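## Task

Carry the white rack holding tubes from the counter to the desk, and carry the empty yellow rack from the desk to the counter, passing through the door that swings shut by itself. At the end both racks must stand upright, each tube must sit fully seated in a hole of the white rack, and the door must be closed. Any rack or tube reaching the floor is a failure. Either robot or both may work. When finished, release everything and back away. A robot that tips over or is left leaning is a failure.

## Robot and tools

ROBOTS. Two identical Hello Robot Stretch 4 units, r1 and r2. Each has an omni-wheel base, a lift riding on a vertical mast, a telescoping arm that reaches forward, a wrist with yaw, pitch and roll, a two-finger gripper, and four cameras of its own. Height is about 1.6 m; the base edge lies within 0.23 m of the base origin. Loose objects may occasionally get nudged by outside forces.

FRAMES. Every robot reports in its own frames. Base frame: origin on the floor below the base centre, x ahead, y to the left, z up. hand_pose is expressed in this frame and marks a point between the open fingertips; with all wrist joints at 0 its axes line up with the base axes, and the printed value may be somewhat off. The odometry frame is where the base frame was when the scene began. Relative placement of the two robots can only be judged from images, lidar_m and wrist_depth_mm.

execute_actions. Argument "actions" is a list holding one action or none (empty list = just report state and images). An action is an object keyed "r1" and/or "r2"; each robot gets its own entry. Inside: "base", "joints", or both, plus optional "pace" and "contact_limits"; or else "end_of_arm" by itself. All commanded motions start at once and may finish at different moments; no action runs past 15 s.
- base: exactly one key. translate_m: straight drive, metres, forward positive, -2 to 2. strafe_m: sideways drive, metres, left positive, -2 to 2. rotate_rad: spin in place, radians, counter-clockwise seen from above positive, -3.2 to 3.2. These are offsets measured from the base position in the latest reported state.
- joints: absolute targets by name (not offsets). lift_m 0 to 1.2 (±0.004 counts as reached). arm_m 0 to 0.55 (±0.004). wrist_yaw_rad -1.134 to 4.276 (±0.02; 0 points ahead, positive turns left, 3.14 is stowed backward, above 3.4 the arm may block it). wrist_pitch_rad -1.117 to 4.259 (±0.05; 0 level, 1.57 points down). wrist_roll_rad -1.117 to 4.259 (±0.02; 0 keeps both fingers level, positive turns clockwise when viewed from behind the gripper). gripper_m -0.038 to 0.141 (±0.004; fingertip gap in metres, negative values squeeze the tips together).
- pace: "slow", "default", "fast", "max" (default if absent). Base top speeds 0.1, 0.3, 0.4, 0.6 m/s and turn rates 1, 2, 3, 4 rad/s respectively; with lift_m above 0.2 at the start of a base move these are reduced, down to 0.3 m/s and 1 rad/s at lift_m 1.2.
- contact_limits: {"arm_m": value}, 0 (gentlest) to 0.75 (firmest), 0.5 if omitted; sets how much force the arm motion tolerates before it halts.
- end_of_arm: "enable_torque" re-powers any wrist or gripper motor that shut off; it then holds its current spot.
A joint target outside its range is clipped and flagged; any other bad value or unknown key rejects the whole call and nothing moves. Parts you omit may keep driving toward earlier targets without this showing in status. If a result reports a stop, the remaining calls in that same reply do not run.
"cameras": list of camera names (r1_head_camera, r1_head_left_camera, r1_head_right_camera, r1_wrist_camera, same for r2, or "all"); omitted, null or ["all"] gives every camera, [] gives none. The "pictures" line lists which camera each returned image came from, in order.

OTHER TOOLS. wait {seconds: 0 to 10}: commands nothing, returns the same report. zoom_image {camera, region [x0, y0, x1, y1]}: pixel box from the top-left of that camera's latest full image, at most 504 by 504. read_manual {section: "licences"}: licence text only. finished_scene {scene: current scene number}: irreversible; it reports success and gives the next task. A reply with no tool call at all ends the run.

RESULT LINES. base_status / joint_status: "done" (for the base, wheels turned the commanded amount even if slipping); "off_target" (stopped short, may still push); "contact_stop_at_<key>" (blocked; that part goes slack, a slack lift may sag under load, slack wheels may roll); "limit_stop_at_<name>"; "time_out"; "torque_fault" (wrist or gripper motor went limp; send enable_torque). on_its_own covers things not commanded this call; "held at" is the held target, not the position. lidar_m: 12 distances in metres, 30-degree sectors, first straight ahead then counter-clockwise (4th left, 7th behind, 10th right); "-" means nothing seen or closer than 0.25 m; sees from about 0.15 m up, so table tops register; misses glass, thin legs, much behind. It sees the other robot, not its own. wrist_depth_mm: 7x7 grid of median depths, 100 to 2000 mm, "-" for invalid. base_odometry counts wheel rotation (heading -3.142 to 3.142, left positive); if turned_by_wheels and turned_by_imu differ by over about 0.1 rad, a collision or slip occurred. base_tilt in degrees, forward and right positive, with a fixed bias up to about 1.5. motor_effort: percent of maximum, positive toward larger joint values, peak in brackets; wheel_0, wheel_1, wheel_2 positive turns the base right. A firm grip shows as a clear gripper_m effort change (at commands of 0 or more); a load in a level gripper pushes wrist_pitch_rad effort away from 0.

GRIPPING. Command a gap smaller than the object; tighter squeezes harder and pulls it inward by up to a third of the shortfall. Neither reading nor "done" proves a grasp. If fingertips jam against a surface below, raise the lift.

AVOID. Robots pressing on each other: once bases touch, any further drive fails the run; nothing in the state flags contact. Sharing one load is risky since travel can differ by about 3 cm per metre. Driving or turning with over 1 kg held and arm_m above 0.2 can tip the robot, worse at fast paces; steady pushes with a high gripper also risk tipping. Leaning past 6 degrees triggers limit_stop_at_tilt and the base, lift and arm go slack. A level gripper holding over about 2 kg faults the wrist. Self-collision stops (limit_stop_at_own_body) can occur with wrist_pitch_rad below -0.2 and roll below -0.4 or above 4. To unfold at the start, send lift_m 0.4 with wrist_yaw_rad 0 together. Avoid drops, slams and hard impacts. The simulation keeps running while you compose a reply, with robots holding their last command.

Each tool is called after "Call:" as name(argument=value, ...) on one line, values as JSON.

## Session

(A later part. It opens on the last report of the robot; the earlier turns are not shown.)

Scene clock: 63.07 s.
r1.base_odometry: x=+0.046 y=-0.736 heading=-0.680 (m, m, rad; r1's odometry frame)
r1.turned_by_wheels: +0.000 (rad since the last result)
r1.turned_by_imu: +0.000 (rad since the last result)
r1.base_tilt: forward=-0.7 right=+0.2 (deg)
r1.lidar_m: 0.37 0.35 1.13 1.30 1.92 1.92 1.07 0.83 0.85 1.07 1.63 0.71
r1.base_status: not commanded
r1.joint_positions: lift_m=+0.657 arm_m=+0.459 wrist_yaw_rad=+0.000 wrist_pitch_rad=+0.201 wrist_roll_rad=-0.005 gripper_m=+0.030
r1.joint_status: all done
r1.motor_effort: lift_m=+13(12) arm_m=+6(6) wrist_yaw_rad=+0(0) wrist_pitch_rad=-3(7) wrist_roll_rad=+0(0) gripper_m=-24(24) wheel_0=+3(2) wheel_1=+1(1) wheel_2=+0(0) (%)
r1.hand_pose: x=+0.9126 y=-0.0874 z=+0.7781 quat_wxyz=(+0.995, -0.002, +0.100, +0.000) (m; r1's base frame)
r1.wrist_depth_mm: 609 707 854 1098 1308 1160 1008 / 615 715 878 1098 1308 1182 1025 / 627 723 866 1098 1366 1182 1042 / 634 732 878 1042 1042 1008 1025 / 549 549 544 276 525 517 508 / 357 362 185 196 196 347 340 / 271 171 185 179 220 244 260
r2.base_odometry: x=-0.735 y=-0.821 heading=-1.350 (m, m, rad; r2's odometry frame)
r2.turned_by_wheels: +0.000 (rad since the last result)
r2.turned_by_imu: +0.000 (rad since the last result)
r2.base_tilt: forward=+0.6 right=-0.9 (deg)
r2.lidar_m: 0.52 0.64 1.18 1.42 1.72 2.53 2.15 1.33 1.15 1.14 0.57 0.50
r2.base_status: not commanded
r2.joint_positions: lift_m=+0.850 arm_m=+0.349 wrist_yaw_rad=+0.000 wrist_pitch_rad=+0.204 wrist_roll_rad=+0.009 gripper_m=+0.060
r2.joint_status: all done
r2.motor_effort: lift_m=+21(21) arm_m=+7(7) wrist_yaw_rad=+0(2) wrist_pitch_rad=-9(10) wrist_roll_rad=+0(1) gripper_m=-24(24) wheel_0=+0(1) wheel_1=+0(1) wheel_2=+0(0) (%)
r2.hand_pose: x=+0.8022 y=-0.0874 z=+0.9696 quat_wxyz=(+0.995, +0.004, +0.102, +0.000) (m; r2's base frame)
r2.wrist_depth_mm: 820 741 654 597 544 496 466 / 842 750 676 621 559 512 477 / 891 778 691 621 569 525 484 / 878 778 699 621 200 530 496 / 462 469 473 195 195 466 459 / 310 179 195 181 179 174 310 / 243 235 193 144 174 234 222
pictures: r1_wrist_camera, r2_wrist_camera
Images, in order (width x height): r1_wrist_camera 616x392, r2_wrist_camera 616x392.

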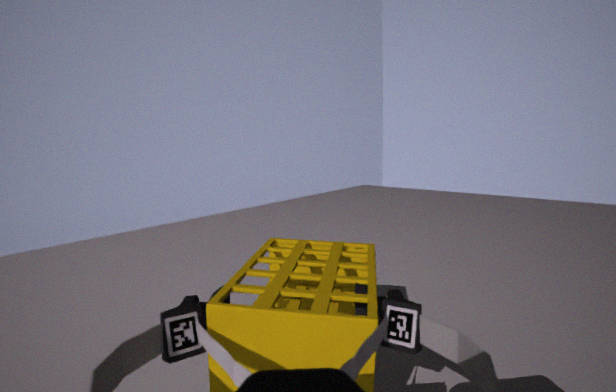

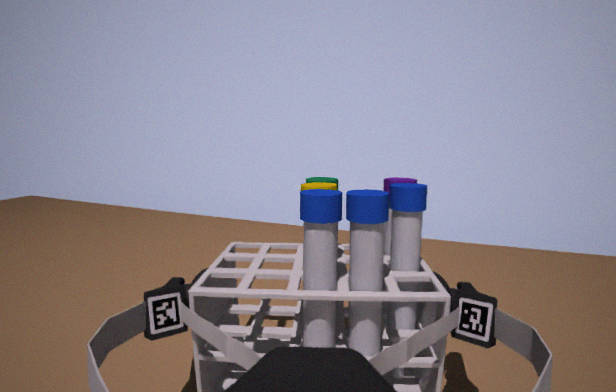

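Call:
execute_actions(actions=[{"r1":{"joints":{"lift_m":0.74},"pace":"slow"},"r2":{"joints":{"lift_m":0.93},"pace":"slow"}}], cameras=[])

Call:
execute_actions(actions=[{"r1":{"joints":{"arm_m":0.0},"base":{"rotate_rad":0.7},"pace":"slow"},"r2":{"joints":{"arm_m":0.0},"base":{"rotate_rad":-1.9},"pace":"slow"}}])

Scene clock: 67.33 s.
r1.base_odometry: x=+0.046 y=-0.736 heading=-0.680 (m, m, rad; r1's odometry frame)
r1.turned_by_wheels: +0.000 (rad since the last result)
r1.turned_by_imu: -0.001 (rad since the last result)
r1.base_tilt: forward=-0.6 right=+0.2 (deg)
r1.lidar_m: 0.36 0.34 1.12 1.29 1.91 1.92 1.05 0.88 0.87 1.07 1.66 0.72
r1.base_status: not commanded
r1.joint_positions: lift_m=+0.740 arm_m=+0.459 wrist_yaw_rad=+0.000 wrist_pitch_rad=+0.203 wrist_roll_rad=-0.005 gripper_m=+0.030
r1.joint_status: all done
r1.motor_effort: lift_m=+23(25) arm_m=+6(6) wrist_yaw_rad=+0(0) wrist_pitch_rad=-8(9) wrist_roll_rad=+0(0) gripper_m=-27(26) wheel_0=+2(3) wheel_1=+1(1) wheel_2=+0(0) (%)
r1.hand_pose: x=+0.9124 y=-0.0874 z=+0.8596 quat_wxyz=(+0.995, -0.002, +0.101, +0.000) (m; r1's base frame)
r1.wrist_depth_mm: 603 707 842 1078 1308 1138 1008 / 615 715 866 1098 1366 1160 1025 / 621 723 878 1118 1366 1182 1042 / 627 741 891 1138 1366 1182 1060 / 634 732 831 279 798 778 759 / 544 539 185 198 198 517 508 / 407 171 185 179 283 368 392
r2.base_odometry: x=-0.735 y=-0.821 heading=-1.350 (m, m, rad; r2's odometry frame)
r2.turned_by_wheels: +0.000 (rad since the last result)
r2.turned_by_imu: -0.001 (rad since the last result)
r2.base_tilt: forward=+0.5 right=-0.8 (deg)
r2.lidar_m: 0.51 0.64 1.23 1.42 1.73 2.54 2.12 1.28 1.15 1.15 0.58 0.50
r2.base_status: not commanded
r2.joint_positions: lift_m=+0.930 arm_m=+0.349 wrist_yaw_rad=+0.000 wrist_pitch_rad=+0.204 wrist_roll_rad=+0.009 gripper_m=+0.060
r2.joint_status: all done
r2.motor_effort: lift_m=+23(22) arm_m=+7(7) wrist_yaw_rad=-1(1) wrist_pitch_rad=-10(10) wrist_roll_rad=+1(0) gripper_m=-23(23) wheel_0=+0(0) wheel_1=+0(0) wheel_2=+0(0) (%)
r2.hand_pose: x=+0.8022 y=-0.0874 z=+1.0495 quat_wxyz=(+0.995, +0.004, +0.102, +0.000) (m; r2's base frame)
r2.wrist_depth_mm: 820 741 647 591 544 496 462 / 842 750 668 609 559 508 477 / 878 778 691 627 569 521 484 / 917 809 715 621 199 530 500 / 699 699 707 195 194 544 508 / 469 179 195 182 180 174 469 / 366 357 193 144 174 355 349
pictures: none
No camera images: the call's "cameras" was empty. Leave "cameras" out to get every camera's image.

Scene clock: 73.20 s.
r1.base_odometry: x=+0.046 y=-0.736 heading=+0.020 (m, m, rad; r1's odometry frame)
r1.turned_by_wheels: +0.700 (rad since the last result)
r1.turned_by_imu: +0.708 (rad since the last result)
r1.base_tilt: forward=-0.7 right=+0.2 (deg)
r1.lidar_m: 0.38 1.14 1.46 1.90 1.45 0.95 0.85 0.96 1.21 1.80 0.53 0.34
r1.base_status: done
r1.joint_positions: lift_m=+0.740 arm_m=+0.001 wrist_yaw_rad=+0.000 wrist_pitch_rad=+0.203 wrist_roll_rad=-0.005 gripper_m=+0.030
r1.joint_status: all done
r1.motor_effort: lift_m=+24(23) arm_m=-6(2) wrist_yaw_rad=+0(1) wrist_pitch_rad=-11(10) wrist_roll_rad=+0(0) gripper_m=-26(25) wheel_0=-2(6) wheel_1=-2(7) wheel_2=-1(5) (%)
r1.hand_pose: x=+0.4546 y=-0.0874 z=+0.8595 quat_wxyz=(+0.995, -0.002, +0.101, +0.000) (m; r1's base frame)
r1.wrist_depth_mm: 809 831 866 891 904 946 976 / 820 842 866 904 946 960 1008 / 842 866 891 917 960 991 1025 / 854 878 904 946 991 1008 1060 / 866 904 931 279 809 788 759 / 878 917 185 197 198 525 512 / 917 172 185 179 285 375 394
r2.base_odometry: x=-0.735 y=-0.821 heading=+3.034 (m, m, rad; r2's odometry frame)
r2.turned_by_wheels: -1.899 (rad since the last result)
r2.turned_by_imu: -1.880 (rad since the last result)
r2.base_tilt: forward=+0.6 right=-0.9 (deg)
r2.lidar_m: 0.39 0.75 0.54 0.51 0.53 0.75 1.42 1.47 2.08 2.51 1.64 0.45
r2.base_status: done
r2.joint_positions: lift_m=+0.930 arm_m=+0.003 wrist_yaw_rad=+0.000 wrist_pitch_rad=+0.204 wrist_roll_rad=+0.009 gripper_m=+0.060
r2.joint_status: all done
joint sent to its limit — the command would take r2.arm_m past its lower limit, so that joint was sent only as far as its limit.
r2.motor_effort: lift_m=+23(23) arm_m=-7(4) wrist_yaw_rad=+0(2) wrist_pitch_rad=-11(11) wrist_roll_rad=+1(1) gripper_m=-23(21) wheel_0=+1(4) wheel_1=+3(8) wheel_2=+2(6) (%)
r2.hand_pose: x=+0.4562 y=-0.0874 z=+1.0495 quat_wxyz=(+0.995, +0.004, +0.102, +0.000) (m; r2's base frame)
r2.wrist_depth_mm: 891 891 878 878 866 842 831 / 931 917 904 878 878 854 854 / 960 946 931 917 904 878 866 / 991 976 960 931 199 904 891 / 1008 1008 976 196 194 931 917 / 1042 179 194 182 180 174 946 / 1078 1042 193 143 174 991 960
pictures: r1_head_camera, r1_head_left_camera, r1_head_right_camera, r1_wrist_camera, r2_head_camera, r2_head_left_camera, r2_head_right_camera, r2_wrist_camera
Images, in order (width x height): r1_head_camera 420x560, r1_head_left_camera 420x672, r1_head_right_camera 420x672, r1_wrist_camera 616x392, r2_head_camera 420x560, r2_head_left_camera 420x672, r2_head_right_camera 420x672, r2_wrist_camera 616x392.

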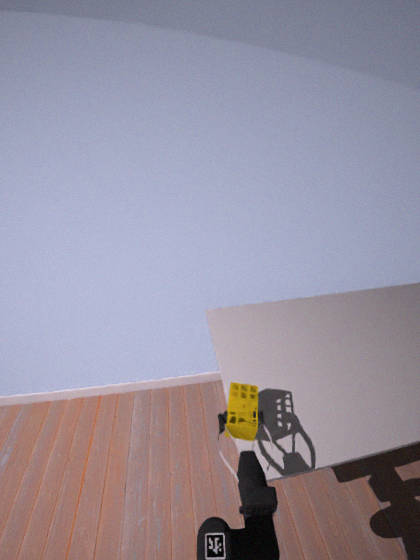

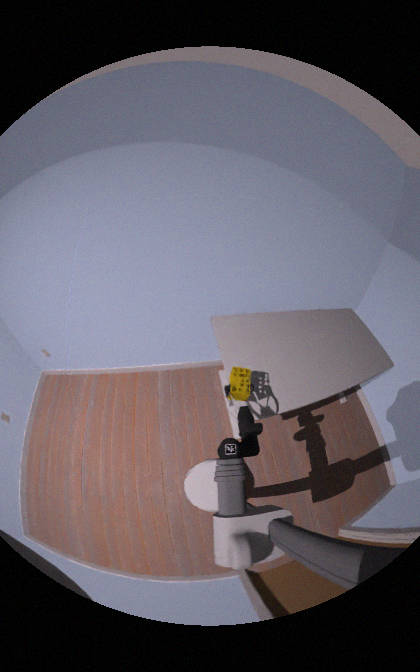

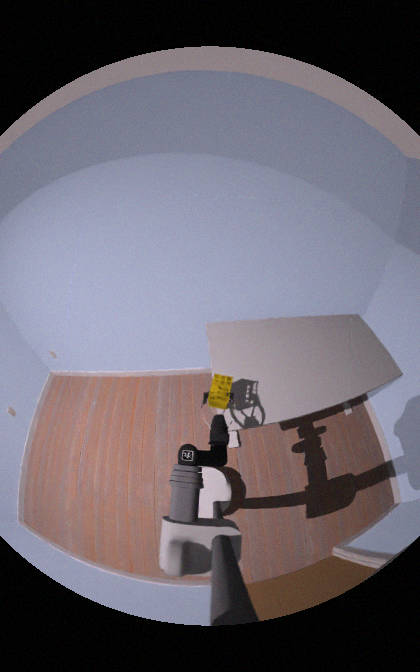

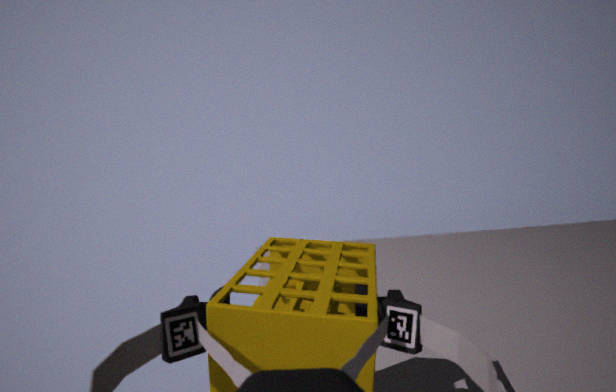

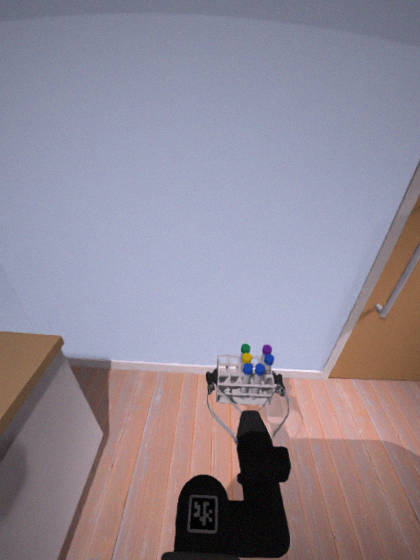

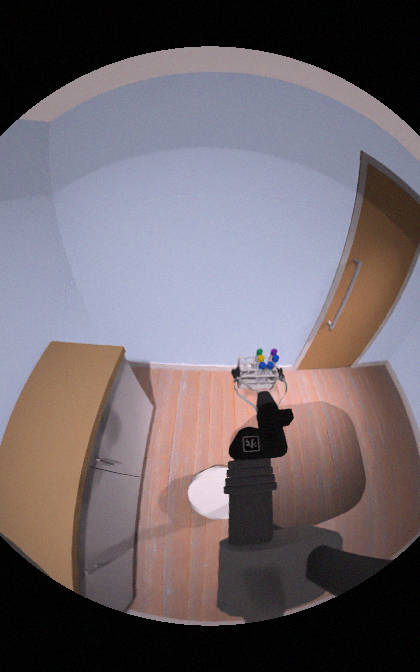

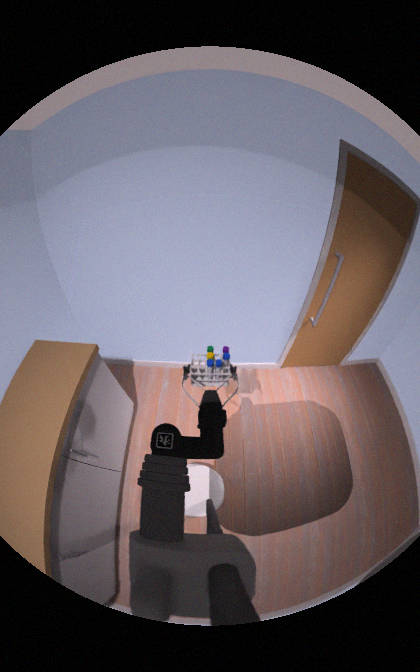

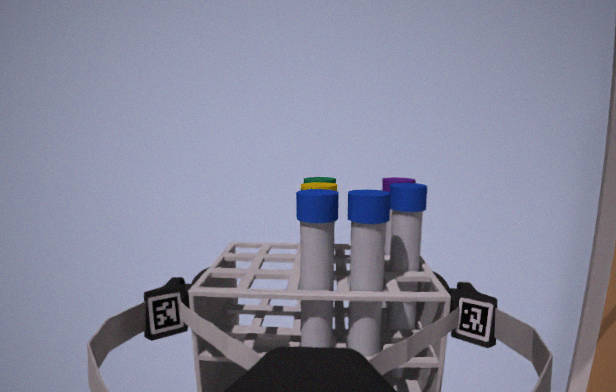

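Call:
execute_actions(actions=[{"r1":{"base":{"translate_m":-0.25}}}], cameras=[])

Call:
execute_actions(actions=[{"r1":{"base":{"rotate_rad":-3.04},"pace":"slow"}}], cameras=["r1_head_camera","r1_head_left_camera"])

Scene clock: 85.03 s.
r1.base_odometry: x=-0.204 y=-0.741 heading=+0.020 (m, m, rad; r1's odometry frame)
r1.turned_by_wheels: +0.000 (rad since the last result)
r1.turned_by_imu: -0.001 (rad since the last result)
r1.base_tilt: forward=-0.7 right=+0.1 (deg)
r1.lidar_m: 0.53 1.39 1.76 1.88 1.03 0.69 0.62 0.62 0.90 1.68 0.95 0.62
r1.base_status: done
r1.joint_positions: lift_m=+0.740 arm_m=+0.001 wrist_yaw_rad=+0.000 wrist_pitch_rad=+0.203 wrist_roll_rad=-0.005 gripper_m=+0.030
r1.joint_status: not commanded
r1.motor_effort: lift_m=+23(23) arm_m=-6(6) wrist_yaw_rad=+0(0) wrist_pitch_rad=-9(10) wrist_roll_rad=+0(0) gripper_m=-25(27) wheel_0=-1(6) wheel_1=+1(7) wheel_2=-1(8) (%)
r1.hand_pose: x=+0.4545 y=-0.0874 z=+0.8595 quat_wxyz=(+0.995, -0.002, +0.101, +0.000) (m; r1's base frame)
r1.wrist_depth_mm: 1025 1060 1098 1138 1160 1229 1255 / 1042 1078 1118 1138 1182 1255 1255 / 1078 1098 1160 1205 1229 1255 1336 / 1098 1118 1160 1205 1255 1281 1336 / 1098 1160 1182 274 809 788 759 / 1138 1160 185 198 198 525 512 / 1160 171 185 179 286 397 427
r2.base_odometry: x=-0.735 y=-0.821 heading=+3.034 (m, m, rad; r2's odometry frame)
r2.turned_by_wheels: +0.000 (rad since the last result)
r2.turned_by_imu: -0.001 (rad since the last result)
r2.base_tilt: forward=+0.7 right=-0.8 (deg)
r2.lidar_m: 0.40 0.77 0.54 0.48 0.53 0.77 1.41 1.49 2.07 2.52 1.65 0.45
r2.base_status: not commanded
r2.joint_positions: lift_m=+0.930 arm_m=+0.003 wrist_yaw_rad=+0.000 wrist_pitch_rad=+0.204 wrist_roll_rad=+0.009 gripper_m=+0.060
r2.joint_status: not commanded
r2.motor_effort: lift_m=+22(22) arm_m=-7(7) wrist_yaw_rad=-2(0) wrist_pitch_rad=-10(10) wrist_roll_rad=+0(1) gripper_m=-24(24) wheel_0=+2(2) wheel_1=+3(3) wheel_2=+2(2) (%)
r2.hand_pose: x=+0.4562 y=-0.0874 z=+1.0495 quat_wxyz=(+0.995, +0.004, +0.102, +0.000) (m; r2's base frame)
r2.wrist_depth_mm: 904 891 878 866 854 842 831 / 917 917 904 891 878 854 854 / 960 946 931 917 891 891 866 / 976 960 946 931 200 904 891 / 1008 976 960 195 194 931 931 / 1042 179 195 182 180 174 931 / 1078 1060 193 143 174 991 960
pictures: none
No camera images: the call's "cameras" was empty. Leave "cameras" out to get every camera's image.

Scene clock: 89.37 s.
r1.base_odometry: x=-0.204 y=-0.741 heading=-3.020 (m, m, rad; r1's odometry frame)
r1.turned_by_wheels: -3.040 (rad since the last result)
r1.turned_by_imu: -3.084 (rad since the last result)
r1.base_tilt: forward=-0.7 right=+0.2 (deg)
r1.lidar_m: 0.51 0.72 0.95 1.85 0.87 0.58 0.59 1.42 1.93 1.89 0.93 0.66
r1.base_status: done
r1.joint_positions: lift_m=+0.740 arm_m=+0.001 wrist_yaw_rad=+0.000 wrist_pitch_rad=+0.203 wrist_roll_rad=-0.005 gripper_m=+0.030
r1.joint_status: not commanded
r1.motor_effort: lift_m=+23(23) arm_m=-6(6) wrist_yaw_rad=+0(0) wrist_pitch_rad=-10(11) wrist_roll_rad=+0(0) gripper_m=-27(26) wheel_0=+3(6) wheel_1=+1(3) wheel_2=+3(6) (%)
r1.hand_pose: x=+0.4545 y=-0.0874 z=+0.8595 quat_wxyz=(+0.995, -0.002, +0.102, +0.000) (m; r1's base frame)
r1.wrist_depth_mm: 351 364 368 373 379 382 384 / 359 373 379 382 384 389 394 / 442 377 384 392 394 399 404 / 449 384 394 399 402 407 410 / 466 397 404 274 407 418 424 / 473 397 185 198 198 430 433 / 488 171 185 179 310 436 445
r2.base_odometry: x=-0.735 y=-0.821 heading=+3.034 (m, m, rad; r2's odometry frame)
r2.turned_by_wheels: +0.000 (rad since the last result)
r2.turned_by_imu: -0.001 (rad since the last result)
r2.base_tilt: forward=+0.6 right=-1.0 (deg)
r2.lidar_m: 0.39 0.74 0.54 0.50 0.54 0.75 1.41 1.49 2.05 2.52 1.66 0.45
r2.base_status: not commanded
r2.joint_positions: lift_m=+0.930 arm_m=+0.003 wrist_yaw_rad=+0.000 wrist_pitch_rad=+0.204 wrist_roll_rad=+0.009 gripper_m=+0.060
r2.joint_status: not commanded
r2.motor_effort: lift_m=+23(23) arm_m=-7(7) wrist_yaw_rad=+1(1) wrist_pitch_rad=-10(10) wrist_roll_rad=+1(0) gripper_m=-22(23) wheel_0=+1(2) wheel_1=+2(3) wheel_2=+2(3) (%)
r2.hand_pose: x=+0.4562 y=-0.0874 z=+1.0495 quat_wxyz=(+0.995, +0.004, +0.102, +0.000) (m; r2's base frame)
r2.wrist_depth_mm: 904 891 878 878 854 842 831 / 931 917 904 891 878 854 854 / 960 946 917 917 891 891 866 / 991 960 946 931 199 904 891 / 1008 991 960 195 194 946 917 / 1042 179 194 182 180 174 946 / 1078 1060 193 144 174 976 960
pictures: r1_head_camera, r1_head_left_camera
Images, in order (width x height): r1_head_camera 420x560, r1_head_left_camera 420x672.

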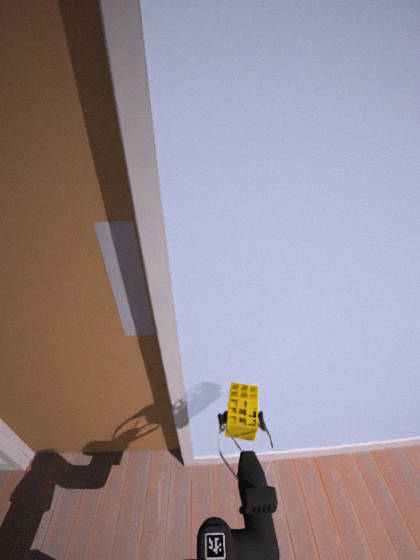

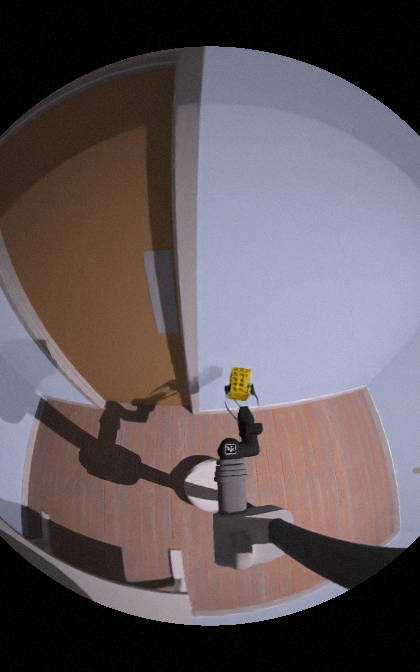

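Call:
execute_actions(actions=[{"r1":{"base":{"rotate_rad":-3.05},"pace":"slow"}}], cameras=[])

Call:
execute_actions(actions=[{"r1":{"base":{"strafe_m":-0.47}}}], cameras=[])

Call:
execute_actions(actions=[{"r1":{"base":{"translate_m":-0.4}}}], cameras=[])

Call:
execute_actions(actions=[{"r1":{"base":{"translate_m":-0.5},"pace":"slow"}}], cameras=["r1_head_right_camera","r1_head_left_camera","r2_head_right_camera"])

Scene clock: 98.60 s.
r1.base_odometry: x=-0.204 y=-0.741 heading=+0.214 (m, m, rad; r1's odometry frame)
r1.turned_by_wheels: -3.050 (rad since the last result)
r1.turned_by_imu: -3.095 (rad since the last result)
r1.base_tilt: forward=-0.7 right=+0.2 (deg)
r1.lidar_m: 0.50 1.47 1.94 1.89 0.86 0.65 0.62 0.74 1.04 1.84 0.76 0.59
r1.base_status: done
r1.joint_positions: lift_m=+0.740 arm_m=+0.001 wrist_yaw_rad=+0.000 wrist_pitch_rad=+0.203 wrist_roll_rad=-0.005 gripper_m=+0.030
r1.joint_status: not commanded
r1.motor_effort: lift_m=+24(23) arm_m=-6(6) wrist_yaw_rad=+0(0) wrist_pitch_rad=-10(11) wrist_roll_rad=+0(0) gripper_m=-26(27) wheel_0=+1(7) wheel_1=+1(5) wheel_2=+2(5) (%)
r1.hand_pose: x=+0.4545 y=-0.0874 z=+0.8595 quat_wxyz=(+0.995, -0.002, +0.102, +0.000) (m; r1's base frame)
r1.wrist_depth_mm: 1118 1098 1118 1098 1098 1078 1078 / 1160 1138 1138 1138 1098 1098 1098 / 1182 1160 1182 1160 1138 1118 1118 / 1205 1205 1182 1182 1160 1160 1138 / 1229 1229 1229 276 798 778 768 / 1255 1255 186 197 198 525 517 / 1308 171 185 179 286 373 394
r2.base_odometry: x=-0.735 y=-0.821 heading=+3.034 (m, m, rad; r2's odometry frame)
r2.turned_by_wheels: +0.000 (rad since the last result)
r2.turned_by_imu: -0.001 (rad since the last result)
r2.base_tilt: forward=+0.7 right=-0.8 (deg)
r2.lidar_m: 0.41 0.73 0.53 0.49 0.55 0.76 1.41 1.50 2.02 2.51 1.65 0.45
r2.base_status: not commanded
r2.joint_positions: lift_m=+0.930 arm_m=+0.003 wrist_yaw_rad=+0.000 wrist_pitch_rad=+0.204 wrist_roll_rad=+0.009 gripper_m=+0.060
r2.joint_status: not commanded
r2.motor_effort: lift_m=+22(22) arm_m=-7(7) wrist_yaw_rad=+1(0) wrist_pitch_rad=-11(10) wrist_roll_rad=+0(1) gripper_m=-22(23) wheel_0=+1(2) wheel_1=+2(3) wheel_2=+2(2) (%)
r2.hand_pose: x=+0.4562 y=-0.0874 z=+1.0495 quat_wxyz=(+0.995, +0.004, +0.102, +0.000) (m; r2's base frame)
r2.wrist_depth_mm: 904 904 878 866 854 842 831 / 917 917 904 878 878 866 854 / 946 946 931 904 904 891 878 / 976 976 946 931 200 904 891 / 1025 991 960 196 194 917 917 / 1042 179 195 182 180 174 946 / 1060 1060 193 144 173 991 960
pictures: none
No camera images: the call's "cameras" was empty. Leave "cameras" out to get every camera's image.

Scene clock: 101.50 s.
r1.base_odometry: x=-0.104 y=-1.200 heading=+0.214 (m, m, rad; r1's odometry frame)
r1.turned_by_wheels: +0.000 (rad since the last result)
r1.turned_by_imu: +0.000 (rad since the last result)
r1.base_tilt: forward=-0.7 right=+0.1 (deg)
r1.lidar_m: 0.51 0.56 2.07 2.11 0.89 0.71 0.71 0.76 0.99 1.37 0.72 0.55
r1.base_status: done
r1.joint_positions: lift_m=+0.740 arm_m=+0.001 wrist_yaw_rad=+0.000 wrist_pitch_rad=+0.203 wrist_roll_rad=-0.005 gripper_m=+0.030
r1.joint_status: not commanded
r1.motor_effort: lift_m=+23(23) arm_m=-6(6) wrist_yaw_rad=+0(1) wrist_pitch_rad=-10(10) wrist_roll_rad=+0(0) gripper_m=-25(24) wheel_0=+1(10) wheel_1=+2(3) wheel_2=+0(1) (%)
r1.hand_pose: x=+0.4545 y=-0.0874 z=+0.8596 quat_wxyz=(+0.995, -0.002, +0.102, +0.000) (m; r1's base frame)
r1.wrist_depth_mm: 1078 1098 1078 1078 1078 1060 1025 / 1118 1118 1118 1098 1098 1060 1078 / 1138 1138 1160 1118 1098 1098 1098 / 1182 1160 1160 1138 1138 1138 1118 / 1229 1182 820 274 809 788 759 / 1229 554 185 197 198 525 517 / 413 171 184 179 285 373 394
r2.base_odometry: x=-0.735 y=-0.821 heading=+3.034 (m, m, rad; r2's odometry frame)
r2.turned_by_wheels: +0.000 (rad since the last result)
r2.turned_by_imu: -0.001 (rad since the last result)
r2.base_tilt: forward=+0.6 right=-0.9 (deg)
r2.lidar_m: 0.40 0.75 0.54 0.49 0.54 0.75 1.40 1.48 2.07 2.54 1.65 0.45
r2.base_status: not commanded
r2.joint_positions: lift_m=+0.930 arm_m=+0.003 wrist_yaw_rad=+0.000 wrist_pitch_rad=+0.204 wrist_roll_rad=+0.009 gripper_m=+0.060
r2.joint_status: not commanded
r2.motor_effort: lift_m=+22(22) arm_m=-7(7) wrist_yaw_rad=+0(2) wrist_pitch_rad=-10(10) wrist_roll_rad=+1(1) gripper_m=-23(23) wheel_0=+2(2) wheel_1=+2(3) wheel_2=+2(3) (%)
r2.hand_pose: x=+0.4562 y=-0.0874 z=+1.0495 quat_wxyz=(+0.995, +0.004, +0.102, +0.000) (m; r2's base frame)
r2.wrist_depth_mm: 891 904 878 878 854 842 831 / 931 917 891 878 878 854 842 / 960 946 931 904 891 878 866 / 991 960 960 931 199 904 891 / 1025 1008 976 195 194 931 917 / 1042 179 195 182 180 174 946 / 1078 1042 193 144 174 991 976
pictures: none
No camera images: the call's "cameras" was empty. Leave "cameras" out to get every camera's image.

Scene clock: 104.33 s.
r1.base_odometry: x=-0.495 y=-1.285 heading=+0.214 (m, m, rad; r1's odometry frame)
r1.turned_by_wheels: +0.000 (rad since the last result)
r1.turned_by_imu: +0.000 (rad since the last result)
r1.base_tilt: forward=-0.7 right=+0.2 (deg)
r1.lidar_m: 0.50 1.85 2.45 0.82 0.41 0.32 0.32 0.34 0.49 1.29 1.29 0.97
r1.base_status: done
r1.joint_positions: lift_m=+0.740 arm_m=+0.001 wrist_yaw_rad=+0.000 wrist_pitch_rad=+0.203 wrist_roll_rad=-0.005 gripper_m=+0.030
r1.joint_status: not commanded
r1.motor_effort: lift_m=+23(23) arm_m=-6(6) wrist_yaw_rad=+0(0) wrist_pitch_rad=-12(10) wrist_roll_rad=+0(0) gripper_m=-26(26) wheel_0=-2(6) wheel_1=+0(4) wheel_2=-1(9) (%)
r1.hand_pose: x=+0.4545 y=-0.0874 z=+0.8596 quat_wxyz=(+0.995, -0.002, +0.102, +0.000) (m; r1's base frame)
r1.wrist_depth_mm: 1499 1464 1499 1499 1430 1430 1430 / 1499 1537 1499 1464 1499 1430 1464 / 1576 1576 1576 1499 1537 1499 1464 / 1576 1618 1576 1537 1537 1499 1464 / 1661 1661 831 276 798 854 854 / 1708 1708 185 196 198 1661 1618 / 1661 171 185 178 854 1537 1576
r2.base_odometry: x=-0.735 y=-0.821 heading=+3.034 (m, m, rad; r2's odometry frame)
r2.turned_by_wheels: +0.000 (rad since the last result)
r2.turned_by_imu: -0.001 (rad since the last result)
r2.base_tilt: forward=+0.6 right=-1.1 (deg)
r2.lidar_m: 0.39 0.73 0.52 0.50 0.53 0.74 1.43 1.50 2.04 2.54 1.64 0.48
r2.base_status: not commanded
r2.joint_positions: lift_m=+0.930 arm_m=+0.003 wrist_yaw_rad=+0.000 wrist_pitch_rad=+0.204 wrist_roll_rad=+0.009 gripper_m=+0.060
r2.joint_status: not commanded
r2.motor_effort: lift_m=+23(22) arm_m=-7(7) wrist_yaw_rad=+1(1) wrist_pitch_rad=-10(11) wrist_roll_rad=+1(1) gripper_m=-23(23) wheel_0=+1(1) wheel_1=+3(3) wheel_2=+2(2) (%)
r2.hand_pose: x=+0.4562 y=-0.0874 z=+1.0495 quat_wxyz=(+0.995, +0.004, +0.102, +0.000) (m; r2's base frame)
r2.wrist_depth_mm: 904 904 891 866 854 842 842 / 931 917 904 891 878 866 842 / 960 931 917 917 904 878 878 / 976 960 931 931 200 904 904 / 1025 991 976 196 195 946 917 / 1042 179 195 182 180 175 946 / 1078 1042 193 144 174 976 976
pictures: none
No camera images: the call's "cameras" was empty. Leave "cameras" out to get every camera's image.

Scene clock: 110.63 s.
r1.base_odometry: x=-0.984 y=-1.391 heading=+0.214 (m, m, rad; r1's odometry frame)
r1.turned_by_wheels: +0.000 (rad since the last result)
r1.turned_by_imu: -0.003 (rad since the last result)
r1.base_tilt: forward=-0.7 right=+0.1 (deg)
r1.lidar_m: 0.51 2.37 0.38 0.59 1.24 0.39 0.25 - 0.25 0.26 0.49 1.48
r1.base_status: done
r1.joint_positions: lift_m=+0.740 arm_m=+0.001 wrist_yaw_rad=+0.000 wrist_pitch_rad=+0.203 wrist_roll_rad=-0.005 gripper_m=+0.030
r1.joint_status: not commanded
r1.motor_effort: lift_m=+21(24) arm_m=-5(6) wrist_yaw_rad=+0(3) wrist_pitch_rad=-11(11) wrist_roll_rad=+0(1) gripper_m=-25(27) wheel_0=-2(10) wheel_1=-4(12) wheel_2=+3(18) (%)
r1.hand_pose: x=+0.4544 y=-0.0874 z=+0.8597 quat_wxyz=(+0.995, -0.002, +0.102, +0.000) (m; r1's base frame)
r1.wrist_depth_mm: 1983 1983 - - 1983 1921 1921 / - - 1983 1983 1983 1983 1921 / - - - - - 1983 1983 / - - - 1618 1537 1808 1808 / - - - 274 - - 1808 / - - 186 197 198 - 1921 / 1661 171 185 179 866 1499 1576
r2.base_odometry: x=-0.735 y=-0.821 heading=+3.034 (m, m, rad; r2's odometry frame)
r2.turned_by_wheels: +0.000 (rad since the last result)
r2.turned_by_imu: -0.001 (rad since the last result)
r2.base_tilt: forward=+0.5 right=-0.8 (deg)
r2.lidar_m: 0.41 0.74 0.53 0.50 0.55 0.77 1.42 1.49 2.07 2.54 1.21 0.45
r2.base_status: not commanded
r2.joint_positions: lift_m=+0.930 arm_m=+0.003 wrist_yaw_rad=+0.000 wrist_pitch_rad=+0.204 wrist_roll_rad=+0.009 gripper_m=+0.060
r2.joint_status: not commanded
r2.motor_effort: lift_m=+22(22) arm_m=-7(7) wrist_yaw_rad=+1(1) wrist_pitch_rad=-11(11) wrist_roll_rad=+1(0) gripper_m=-23(23) wheel_0=+1(2) wheel_1=+3(3) wheel_2=+2(3) (%)
r2.hand_pose: x=+0.4562 y=-0.0874 z=+1.0495 quat_wxyz=(+0.995, +0.004, +0.102, +0.000) (m; r2's base frame)
r2.wrist_depth_mm: 904 904 878 878 854 854 831 / 931 904 904 878 878 854 842 / 960 946 917 917 917 891 866 / 976 976 931 917 199 904 904 / 1008 991 976 196 194 931 917 / 1060 179 195 182 180 174 946 / 1078 1060 193 144 174 976 960
pictures: r1_head_left_camera, r1_head_right_camera, r2_head_right_camera
Images, in order (width x height): r1_head_left_camera 420x672, r1_head_right_camera 420x672, r2_head_right_camera 420x672.

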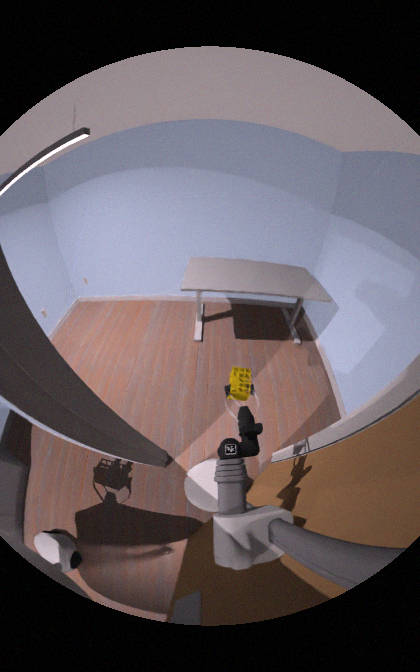

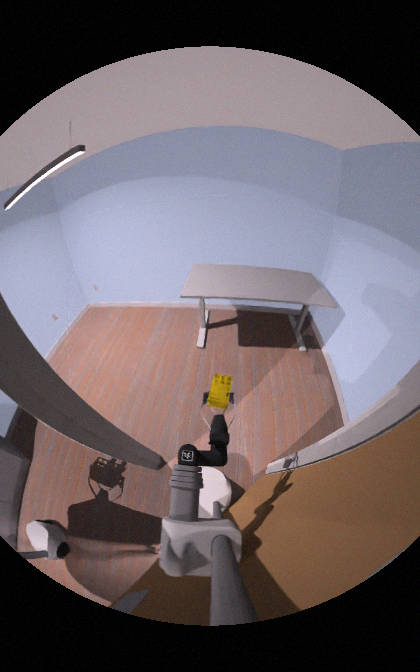

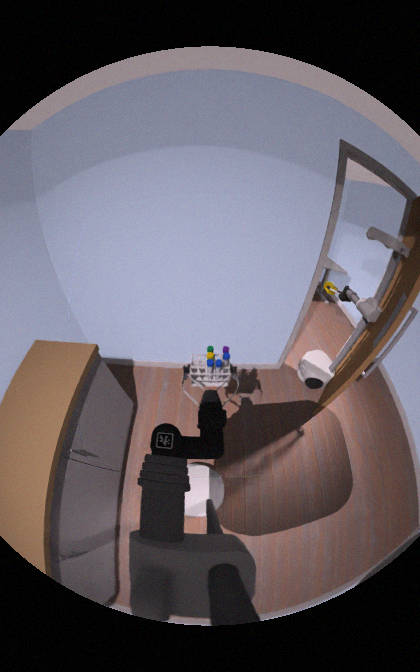

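Call:
execute_actions(actions=[{"r1":{"base":{"translate_m":-0.5},"pace":"slow"},"r2":{"base":{"strafe_m":0.18},"pace":"slow"}}], cameras=[])

Call:
execute_actions(actions=[{"r1":{"base":{"strafe_m":-0.2},"pace":"slow"}}], cameras=["r1_head_left_camera","r2_head_right_camera"])

Scene clock: 123.73 s.
r1.base_odometry: x=-1.472 y=-1.497 heading=+0.214 (m, m, rad; r1's odometry frame)
r1.turned_by_wheels: +0.000 (rad since the last result)
r1.turned_by_imu: -0.001 (rad since the last result)
r1.base_tilt: forward=-0.8 right=+0.2 (deg)
r1.lidar_m: 0.51 0.72 0.93 1.29 1.35 2.07 1.99 0.25 - 0.25 0.26 0.52
r1.base_status: done
r1.joint_positions: lift_m=+0.740 arm_m=+0.001 wrist_yaw_rad=+0.000 wrist_pitch_rad=+0.203 wrist_roll_rad=-0.005 gripper_m=+0.030
r1.joint_status: not commanded
r1.motor_effort: lift_m=+21(21) arm_m=-5(5) wrist_yaw_rad=+0(0) wrist_pitch_rad=-10(11) wrist_roll_rad=+0(0) gripper_m=-25(24) wheel_0=+0(4) wheel_1=-5(10) wheel_2=+6(12) (%)
r1.hand_pose: x=+0.4544 y=-0.0874 z=+0.8597 quat_wxyz=(+0.995, -0.002, +0.102, +0.000) (m; r1's base frame)
r1.wrist_depth_mm: - - - - - - 1921 / - - - - - - 1921 / - - - - - - 1921 / - - - - - - 1983 / - - - 274 - - 1921 / - - 185 197 198 - 1808 / 1708 171 184 179 866 1499 1661
r2.base_odometry: x=-0.755 y=-1.000 heading=+3.034 (m, m, rad; r2's odometry frame)
r2.turned_by_wheels: +0.000 (rad since the last result)
r2.turned_by_imu: -0.002 (rad since the last result)
r2.base_tilt: forward=+0.6 right=-0.9 (deg)
r2.lidar_m: 0.40 0.47 0.35 0.32 0.35 0.52 1.41 1.48 2.07 1.44 1.32 0.48
r2.base_status: done
r2.joint_positions: lift_m=+0.930 arm_m=+0.003 wrist_yaw_rad=+0.000 wrist_pitch_rad=+0.204 wrist_roll_rad=+0.009 gripper_m=+0.060
r2.joint_status: not commanded
r2.motor_effort: lift_m=+22(22) arm_m=-7(7) wrist_yaw_rad=+2(1) wrist_pitch_rad=-10(11) wrist_roll_rad=+1(1) gripper_m=-24(23) wheel_0=-2(6) wheel_1=+3(4) wheel_2=+0(1) (%)
r2.hand_pose: x=+0.4562 y=-0.0874 z=+1.0495 quat_wxyz=(+0.995, +0.004, +0.102, +0.000) (m; r2's base frame)
r2.wrist_depth_mm: 904 891 891 878 854 842 842 / 931 917 891 891 878 866 854 / 946 946 931 904 891 878 878 / 976 976 960 917 199 917 904 / 1008 991 976 195 195 931 904 / 1042 179 195 181 180 174 946 / 1078 1042 193 144 174 991 960
pictures: none
No camera images: the call's "cameras" was empty. Leave "cameras" out to get every camera's image.

Scene clock: 126.87 s.
r1.base_odometry: x=-1.430 y=-1.692 heading=+0.214 (m, m, rad; r1's odometry frame)
r1.turned_by_wheels: +0.000 (rad since the last result)
r1.turned_by_imu: -0.001 (rad since the last result)
r1.base_tilt: forward=-0.7 right=+0.2 (deg)
r1.lidar_m: 0.51 0.85 0.88 1.49 1.54 2.05 2.02 0.26 0.25 - 0.25 0.29
r1.base_status: done
r1.joint_positions: lift_m=+0.740 arm_m=+0.001 wrist_yaw_rad=+0.000 wrist_pitch_rad=+0.203 wrist_roll_rad=-0.005 gripper_m=+0.030
r1.joint_status: not commanded
r1.motor_effort: lift_m=+21(21) arm_m=-5(5) wrist_yaw_rad=+0(0) wrist_pitch_rad=-10(10) wrist_roll_rad=+0(0) gripper_m=-26(26) wheel_0=+4(9) wheel_1=-3(11) wheel_2=+0(4) (%)
r1.hand_pose: x=+0.4544 y=-0.0874 z=+0.8597 quat_wxyz=(+0.995, -0.002, +0.102, +0.000) (m; r1's base frame)
r1.wrist_depth_mm: - - - - - 314 220 / - - - - - 319 224 / - - - - - 324 226 / - - - - - 327 227 / - - - 276 - 325 227 / - - 185 197 198 325 226 / 1661 171 185 179 854 255 224
r2.base_odometry: x=-0.755 y=-1.000 heading=+3.034 (m, m, rad; r2's odometry frame)
r2.turned_by_wheels: +0.000 (rad since the last result)
r2.turned_by_imu: -0.001 (rad since the last result)
r2.base_tilt: forward=+0.7 right=-0.9 (deg)
r2.lidar_m: 0.39 0.48 0.34 0.32 0.34 0.51 1.40 1.49 2.06 1.58 1.52 0.44
r2.base_status: not commanded
r2.joint_positions: lift_m=+0.930 arm_m=+0.003 wrist_yaw_rad=+0.000 wrist_pitch_rad=+0.204 wrist_roll_rad=+0.009 gripper_m=+0.060
r2.joint_status: not commanded
r2.motor_effort: lift_m=+22(22) arm_m=-7(7) wrist_yaw_rad=+0(1) wrist_pitch_rad=-11(9) wrist_roll_rad=+0(1) gripper_m=-23(23) wheel_0=-2(1) wheel_1=+3(3) wheel_2=+0(0) (%)
r2.hand_pose: x=+0.4562 y=-0.0874 z=+1.0495 quat_wxyz=(+0.995, +0.004, +0.102, +0.000) (m; r2's base frame)
r2.wrist_depth_mm: 904 891 891 866 854 842 842 / 917 917 891 878 878 866 842 / 946 946 931 917 904 878 878 / 991 976 946 931 200 904 891 / 1008 991 960 195 194 946 917 / 1025 179 194 181 180 174 946 / 1078 1060 192 144 174 976 960
pictures: r1_head_left_camera, r2_head_right_camera
Images, in order (width x height): r1_head_left_camera 420x672, r2_head_right_camera 420x672.

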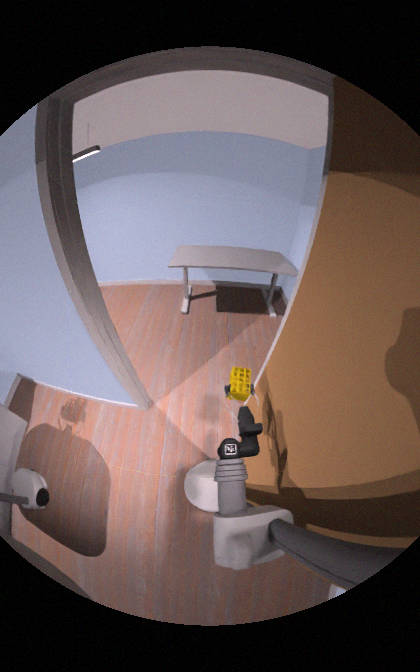

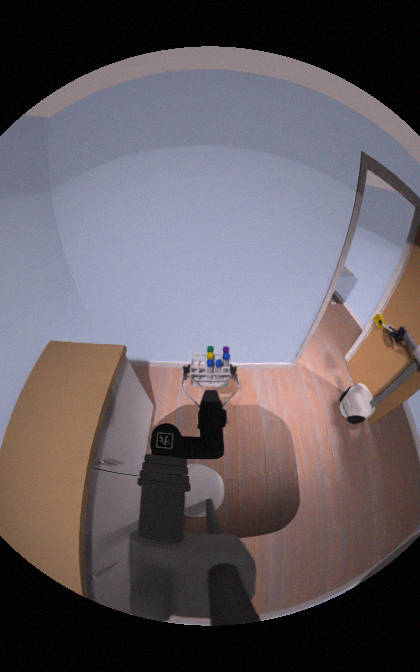

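Plenty of room; rotate then push further.

Call:
execute_actions(actions=[{"r1":{"base":{"rotate_rad":3.1},"pace":"slow"}}], cameras=["r1_head_left_camera"])

Call:
execute_actions(actions=[{"r1":{"base":{"strafe_m":0.5},"pace":"slow"},"r2":{"base":{"strafe_m":-0.5}}}], cameras=["r1_head_left_camera","r2_head_right_camera","r2_head_camera"])

Scene clock: 134.07 s.
r1.base_odometry: x=-1.429 y=-1.692 heading=-2.970 (m, m, rad; r1's odometry frame)
r1.turned_by_wheels: +3.099 (rad since the last result)
r1.turned_by_imu: +3.133 (rad since the last result)
r1.base_tilt: forward=-0.7 right=+0.2 (deg)
r1.lidar_m: 0.52 0.28 0.25 - 0.25 0.29 1.97 0.86 0.84 1.49 1.54 2.08
r1.base_status: done
r1.joint_positions: lift_m=+0.740 arm_m=+0.001 wrist_yaw_rad=+0.000 wrist_pitch_rad=+0.203 wrist_roll_rad=-0.005 gripper_m=+0.030
r1.joint_status: not commanded
r1.motor_effort: lift_m=+21(21) arm_m=-4(5) wrist_yaw_rad=-1(1) wrist_pitch_rad=-10(10) wrist_roll_rad=+0(1) gripper_m=-24(25) wheel_0=-5(13) wheel_1=+1(11) wheel_2=-2(9) (%)
r1.hand_pose: x=+0.4542 y=-0.0874 z=+0.8597 quat_wxyz=(+0.995, -0.002, +0.102, +0.000) (m; r1's base frame)
r1.wrist_depth_mm: 1661 1708 1708 1708 1756 1756 1756 / 1756 1756 1756 1808 1756 1756 1808 / 1808 1756 1756 1756 1808 1808 1863 / 1808 1863 1808 1863 1808 1863 1863 / 1808 1863 1921 274 1863 1863 1921 / 1756 1863 185 197 198 1921 1921 / 1661 171 185 178 866 1499 1576
r2.base_odometry: x=-0.755 y=-1.000 heading=+3.034 (m, m, rad; r2's odometry frame)
r2.turned_by_wheels: +0.000 (rad since the last result)
r2.turned_by_imu: -0.001 (rad since the last result)
r2.base_tilt: forward=+0.7 right=-0.9 (deg)
r2.lidar_m: 0.41 0.48 0.34 0.33 0.36 0.49 1.42 1.49 2.08 1.49 1.52 0.46
r2.base_status: not commanded
r2.joint_positions: lift_m=+0.930 arm_m=+0.003 wrist_yaw_rad=+0.000 wrist_pitch_rad=+0.204 wrist_roll_rad=+0.009 gripper_m=+0.060
r2.joint_status: not commanded
r2.motor_effort: lift_m=+23(22) arm_m=-7(7) wrist_yaw_rad=-1(1) wrist_pitch_rad=-11(10) wrist_roll_rad=+1(0) gripper_m=-23(23) wheel_0=-1(2) wheel_1=+3(3) wheel_2=+0(0) (%)
r2.hand_pose: x=+0.4562 y=-0.0874 z=+1.0495 quat_wxyz=(+0.995, +0.004, +0.102, +0.000) (m; r2's base frame)
r2.wrist_depth_mm: 904 904 891 878 854 842 831 / 931 917 904 891 878 866 854 / 960 946 931 904 891 891 866 / 991 960 931 931 199 904 904 / 1025 991 976 195 195 917 917 / 1042 179 194 181 180 174 946 / 1078 1042 193 144 174 991 960
pictures: r1_head_left_camera
Images, in order (width x height): r1_head_left_camera 420x672.

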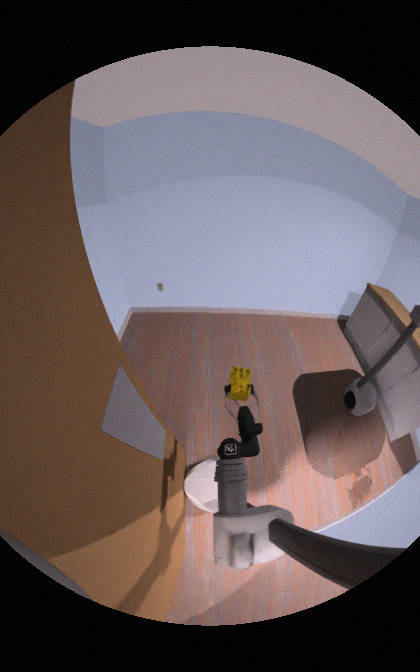

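Scene clock: 140.20 s.
r1.base_odometry: x=-1.344 y=-2.183 heading=-2.969 (m, m, rad; r1's odometry frame)
r1.turned_by_wheels: +0.001 (rad since the last result)
r1.turned_by_imu: -0.032 (rad since the last result)
r1.base_tilt: forward=-0.7 right=+0.2 (deg)
r1.lidar_m: 0.51 1.40 0.25 0.25 - 0.25 0.40 1.99 0.95 1.14 1.22 2.10
r1.base_status: done
r1.joint_positions: lift_m=+0.740 arm_m=+0.001 wrist_yaw_rad=+0.000 wrist_pitch_rad=+0.203 wrist_roll_rad=-0.005 gripper_m=+0.030
r1.joint_status: not commanded
r1.motor_effort: lift_m=+21(21) arm_m=-4(4) wrist_yaw_rad=+1(9) wrist_pitch_rad=-11(12) wrist_roll_rad=+1(0) gripper_m=-27(24) wheel_0=-22(30) wheel_1=+24(32) wheel_2=+7(12) (%)
r1.hand_pose: x=+0.4542 y=-0.0874 z=+0.8597 quat_wxyz=(+0.995, -0.002, +0.102, +0.000) (m; r1's base frame)
r1.wrist_depth_mm: 1661 1661 1708 1708 1708 1756 1708 / 1618 1756 1756 1808 1756 1808 1808 / 1661 1708 1756 1756 1863 1863 1863 / 1708 1808 1808 1863 1863 1921 1863 / 1618 1808 1808 274 1921 1921 1983 / 1661 1863 186 197 198 1983 1983 / 1537 171 185 179 866 1537 1576
r2.base_odometry: x=-0.701 y=-0.502 heading=+3.034 (m, m, rad; r2's odometry frame)
r2.turned_by_wheels: +0.000 (rad since the last result)
r2.turned_by_imu: -0.001 (rad since the last result)
r2.base_tilt: forward=+0.6 right=-0.9 (deg)
r2.lidar_m: 0.41 1.19 0.86 0.81 0.86 1.22 1.40 1.47 2.06 1.15 1.19 0.45
r2.base_status: done
r2.joint_positions: lift_m=+0.930 arm_m=+0.003 wrist_yaw_rad=+0.000 wrist_pitch_rad=+0.204 wrist_roll_rad=+0.009 gripper_m=+0.060
r2.joint_status: not commanded
r2.motor_effort: lift_m=+22(22) arm_m=-7(7) wrist_yaw_rad=-1(1) wrist_pitch_rad=-10(10) wrist_roll_rad=+1(0) gripper_m=-22(21) wheel_0=-1(9) wheel_1=+0(8) wheel_2=+0(0) (%)
r2.hand_pose: x=+0.4562 y=-0.0874 z=+1.0495 quat_wxyz=(+0.995, +0.004, +0.102, +0.000) (m; r2's base frame)
r2.wrist_depth_mm: 904 891 866 866 854 842 - / 917 917 891 891 866 866 - / 946 931 931 917 891 878 - / 976 976 960 917 200 917 - / 1025 991 960 195 194 931 - / 1042 179 195 181 180 174 - / 1060 1060 194 143 174 976 1708
pictures: r1_head_left_camera, r2_head_camera, r2_head_right_camera
Images, in order (width x height): r1_head_left_camera 420x672, r2_head_camera 420x560, r2_head_right_camera 420x672.

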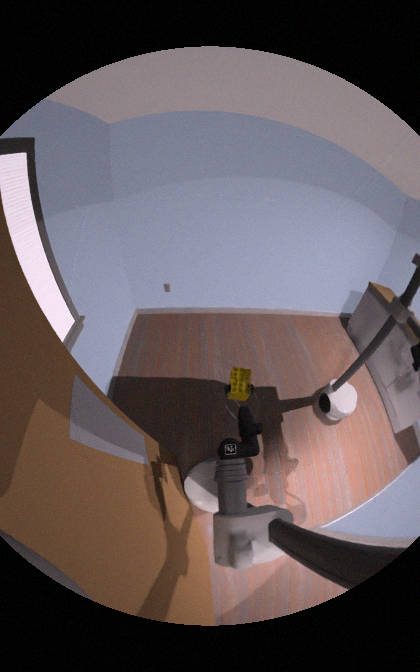

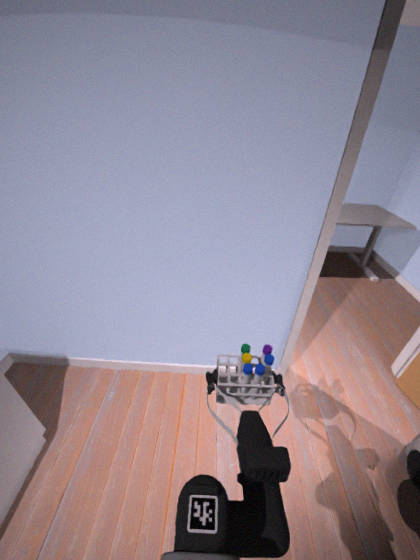

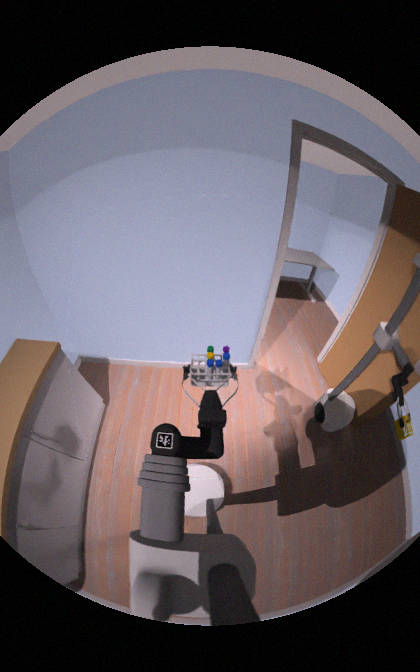

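Call:
execute_actions(actions=[{"r1":{"base":{"strafe_m":-0.01},"pace":"slow"},"r2":{"base":{"strafe_m":-0.55}}}], cameras=["r1_head_right_camera","r2_head_right_camera","r2_head_camera"])

Scene clock: 146.43 s.
r1.base_odometry: x=-1.346 y=-2.174 heading=-2.969 (m, m, rad; r1's odometry frame)
r1.turned_by_wheels: +0.000 (rad since the last result)
r1.turned_by_imu: -0.001 (rad since the last result)
r1.base_tilt: forward=-0.8 right=+0.1 (deg)
r1.lidar_m: 0.51 1.41 0.25 - 0.27 0.25 0.44 2.01 0.96 0.57 0.60 0.79
r1.base_status: done
r1.joint_positions: lift_m=+0.740 arm_m=+0.001 wrist_yaw_rad=+0.000 wrist_pitch_rad=+0.203 wrist_roll_rad=-0.005 gripper_m=+0.030
r1.joint_status: not commanded
r1.motor_effort: lift_m=+21(21) arm_m=-4(4) wrist_yaw_rad=+0(0) wrist_pitch_rad=-10(10) wrist_roll_rad=+0(0) gripper_m=-25(27) wheel_0=-2(21) wheel_1=+1(23) wheel_2=+2(5) (%)
r1.hand_pose: x=+0.4542 y=-0.0874 z=+0.8597 quat_wxyz=(+0.995, -0.002, +0.102, +0.000) (m; r1's base frame)
r1.wrist_depth_mm: 1661 1661 1708 1708 1708 1708 1708 / 1708 1708 1756 1756 1756 1808 1808 / 1661 1756 1756 1756 1808 1808 1921 / 1661 1808 1808 1808 1863 1921 1921 / 1661 1808 1921 276 1863 1863 1921 / 1618 1863 186 198 198 1983 - / 1576 171 185 179 854 1499 1618
r2.base_odometry: x=-0.642 y=+0.044 heading=+3.034 (m, m, rad; r2's odometry frame)
r2.turned_by_wheels: +0.000 (rad since the last result)
r2.turned_by_imu: -0.001 (rad since the last result)
r2.base_tilt: forward=+0.6 right=-0.8 (deg)
r2.lidar_m: 0.39 1.20 1.40 1.36 1.45 1.49 1.42 1.48 1.77 0.58 0.63 0.45
r2.base_status: done
r2.joint_positions: lift_m=+0.930 arm_m=+0.003 wrist_yaw_rad=+0.000 wrist_pitch_rad=+0.204 wrist_roll_rad=+0.009 gripper_m=+0.060
r2.joint_status: not commanded
r2.motor_effort: lift_m=+22(22) arm_m=-7(7) wrist_yaw_rad=+0(0) wrist_pitch_rad=-11(11) wrist_roll_rad=+0(0) gripper_m=-23(22) wheel_0=+0(10) wheel_1=-1(10) wheel_2=+0(0) (%)
r2.hand_pose: x=+0.4562 y=-0.0874 z=+1.0495 quat_wxyz=(+0.995, +0.004, +0.102, +0.000) (m; r2's base frame)
r2.wrist_depth_mm: 904 891 866 - - - - / 931 917 917 - - - - / 946 931 931 - - - - / 976 960 946 931 200 - - / 1008 991 960 195 194 - - / 1042 179 194 181 180 174 - / 1078 1060 193 143 174 1708 1336
pictures: r1_head_right_camera, r2_head_camera, r2_head_right_camera
Images, in order (width x height): r1_head_right_camera 420x672, r2_head_camera 420x560, r2_head_right_camera 420x672.

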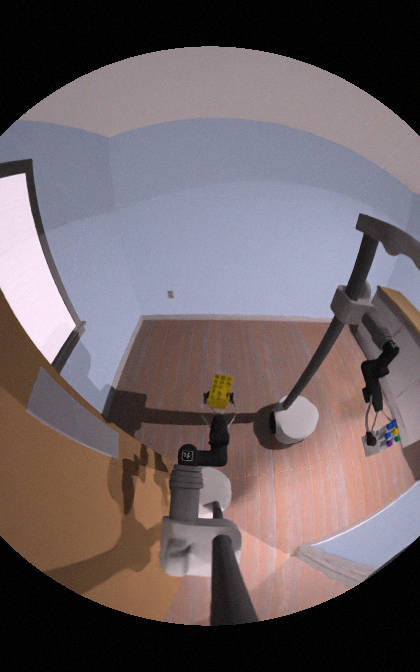

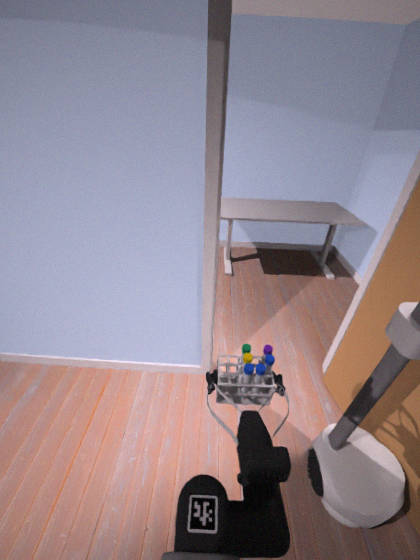

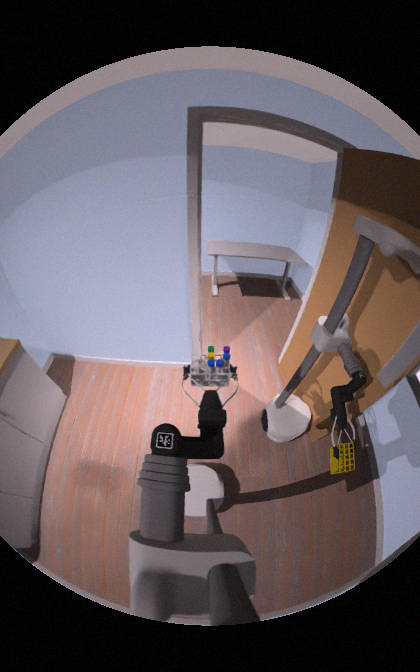

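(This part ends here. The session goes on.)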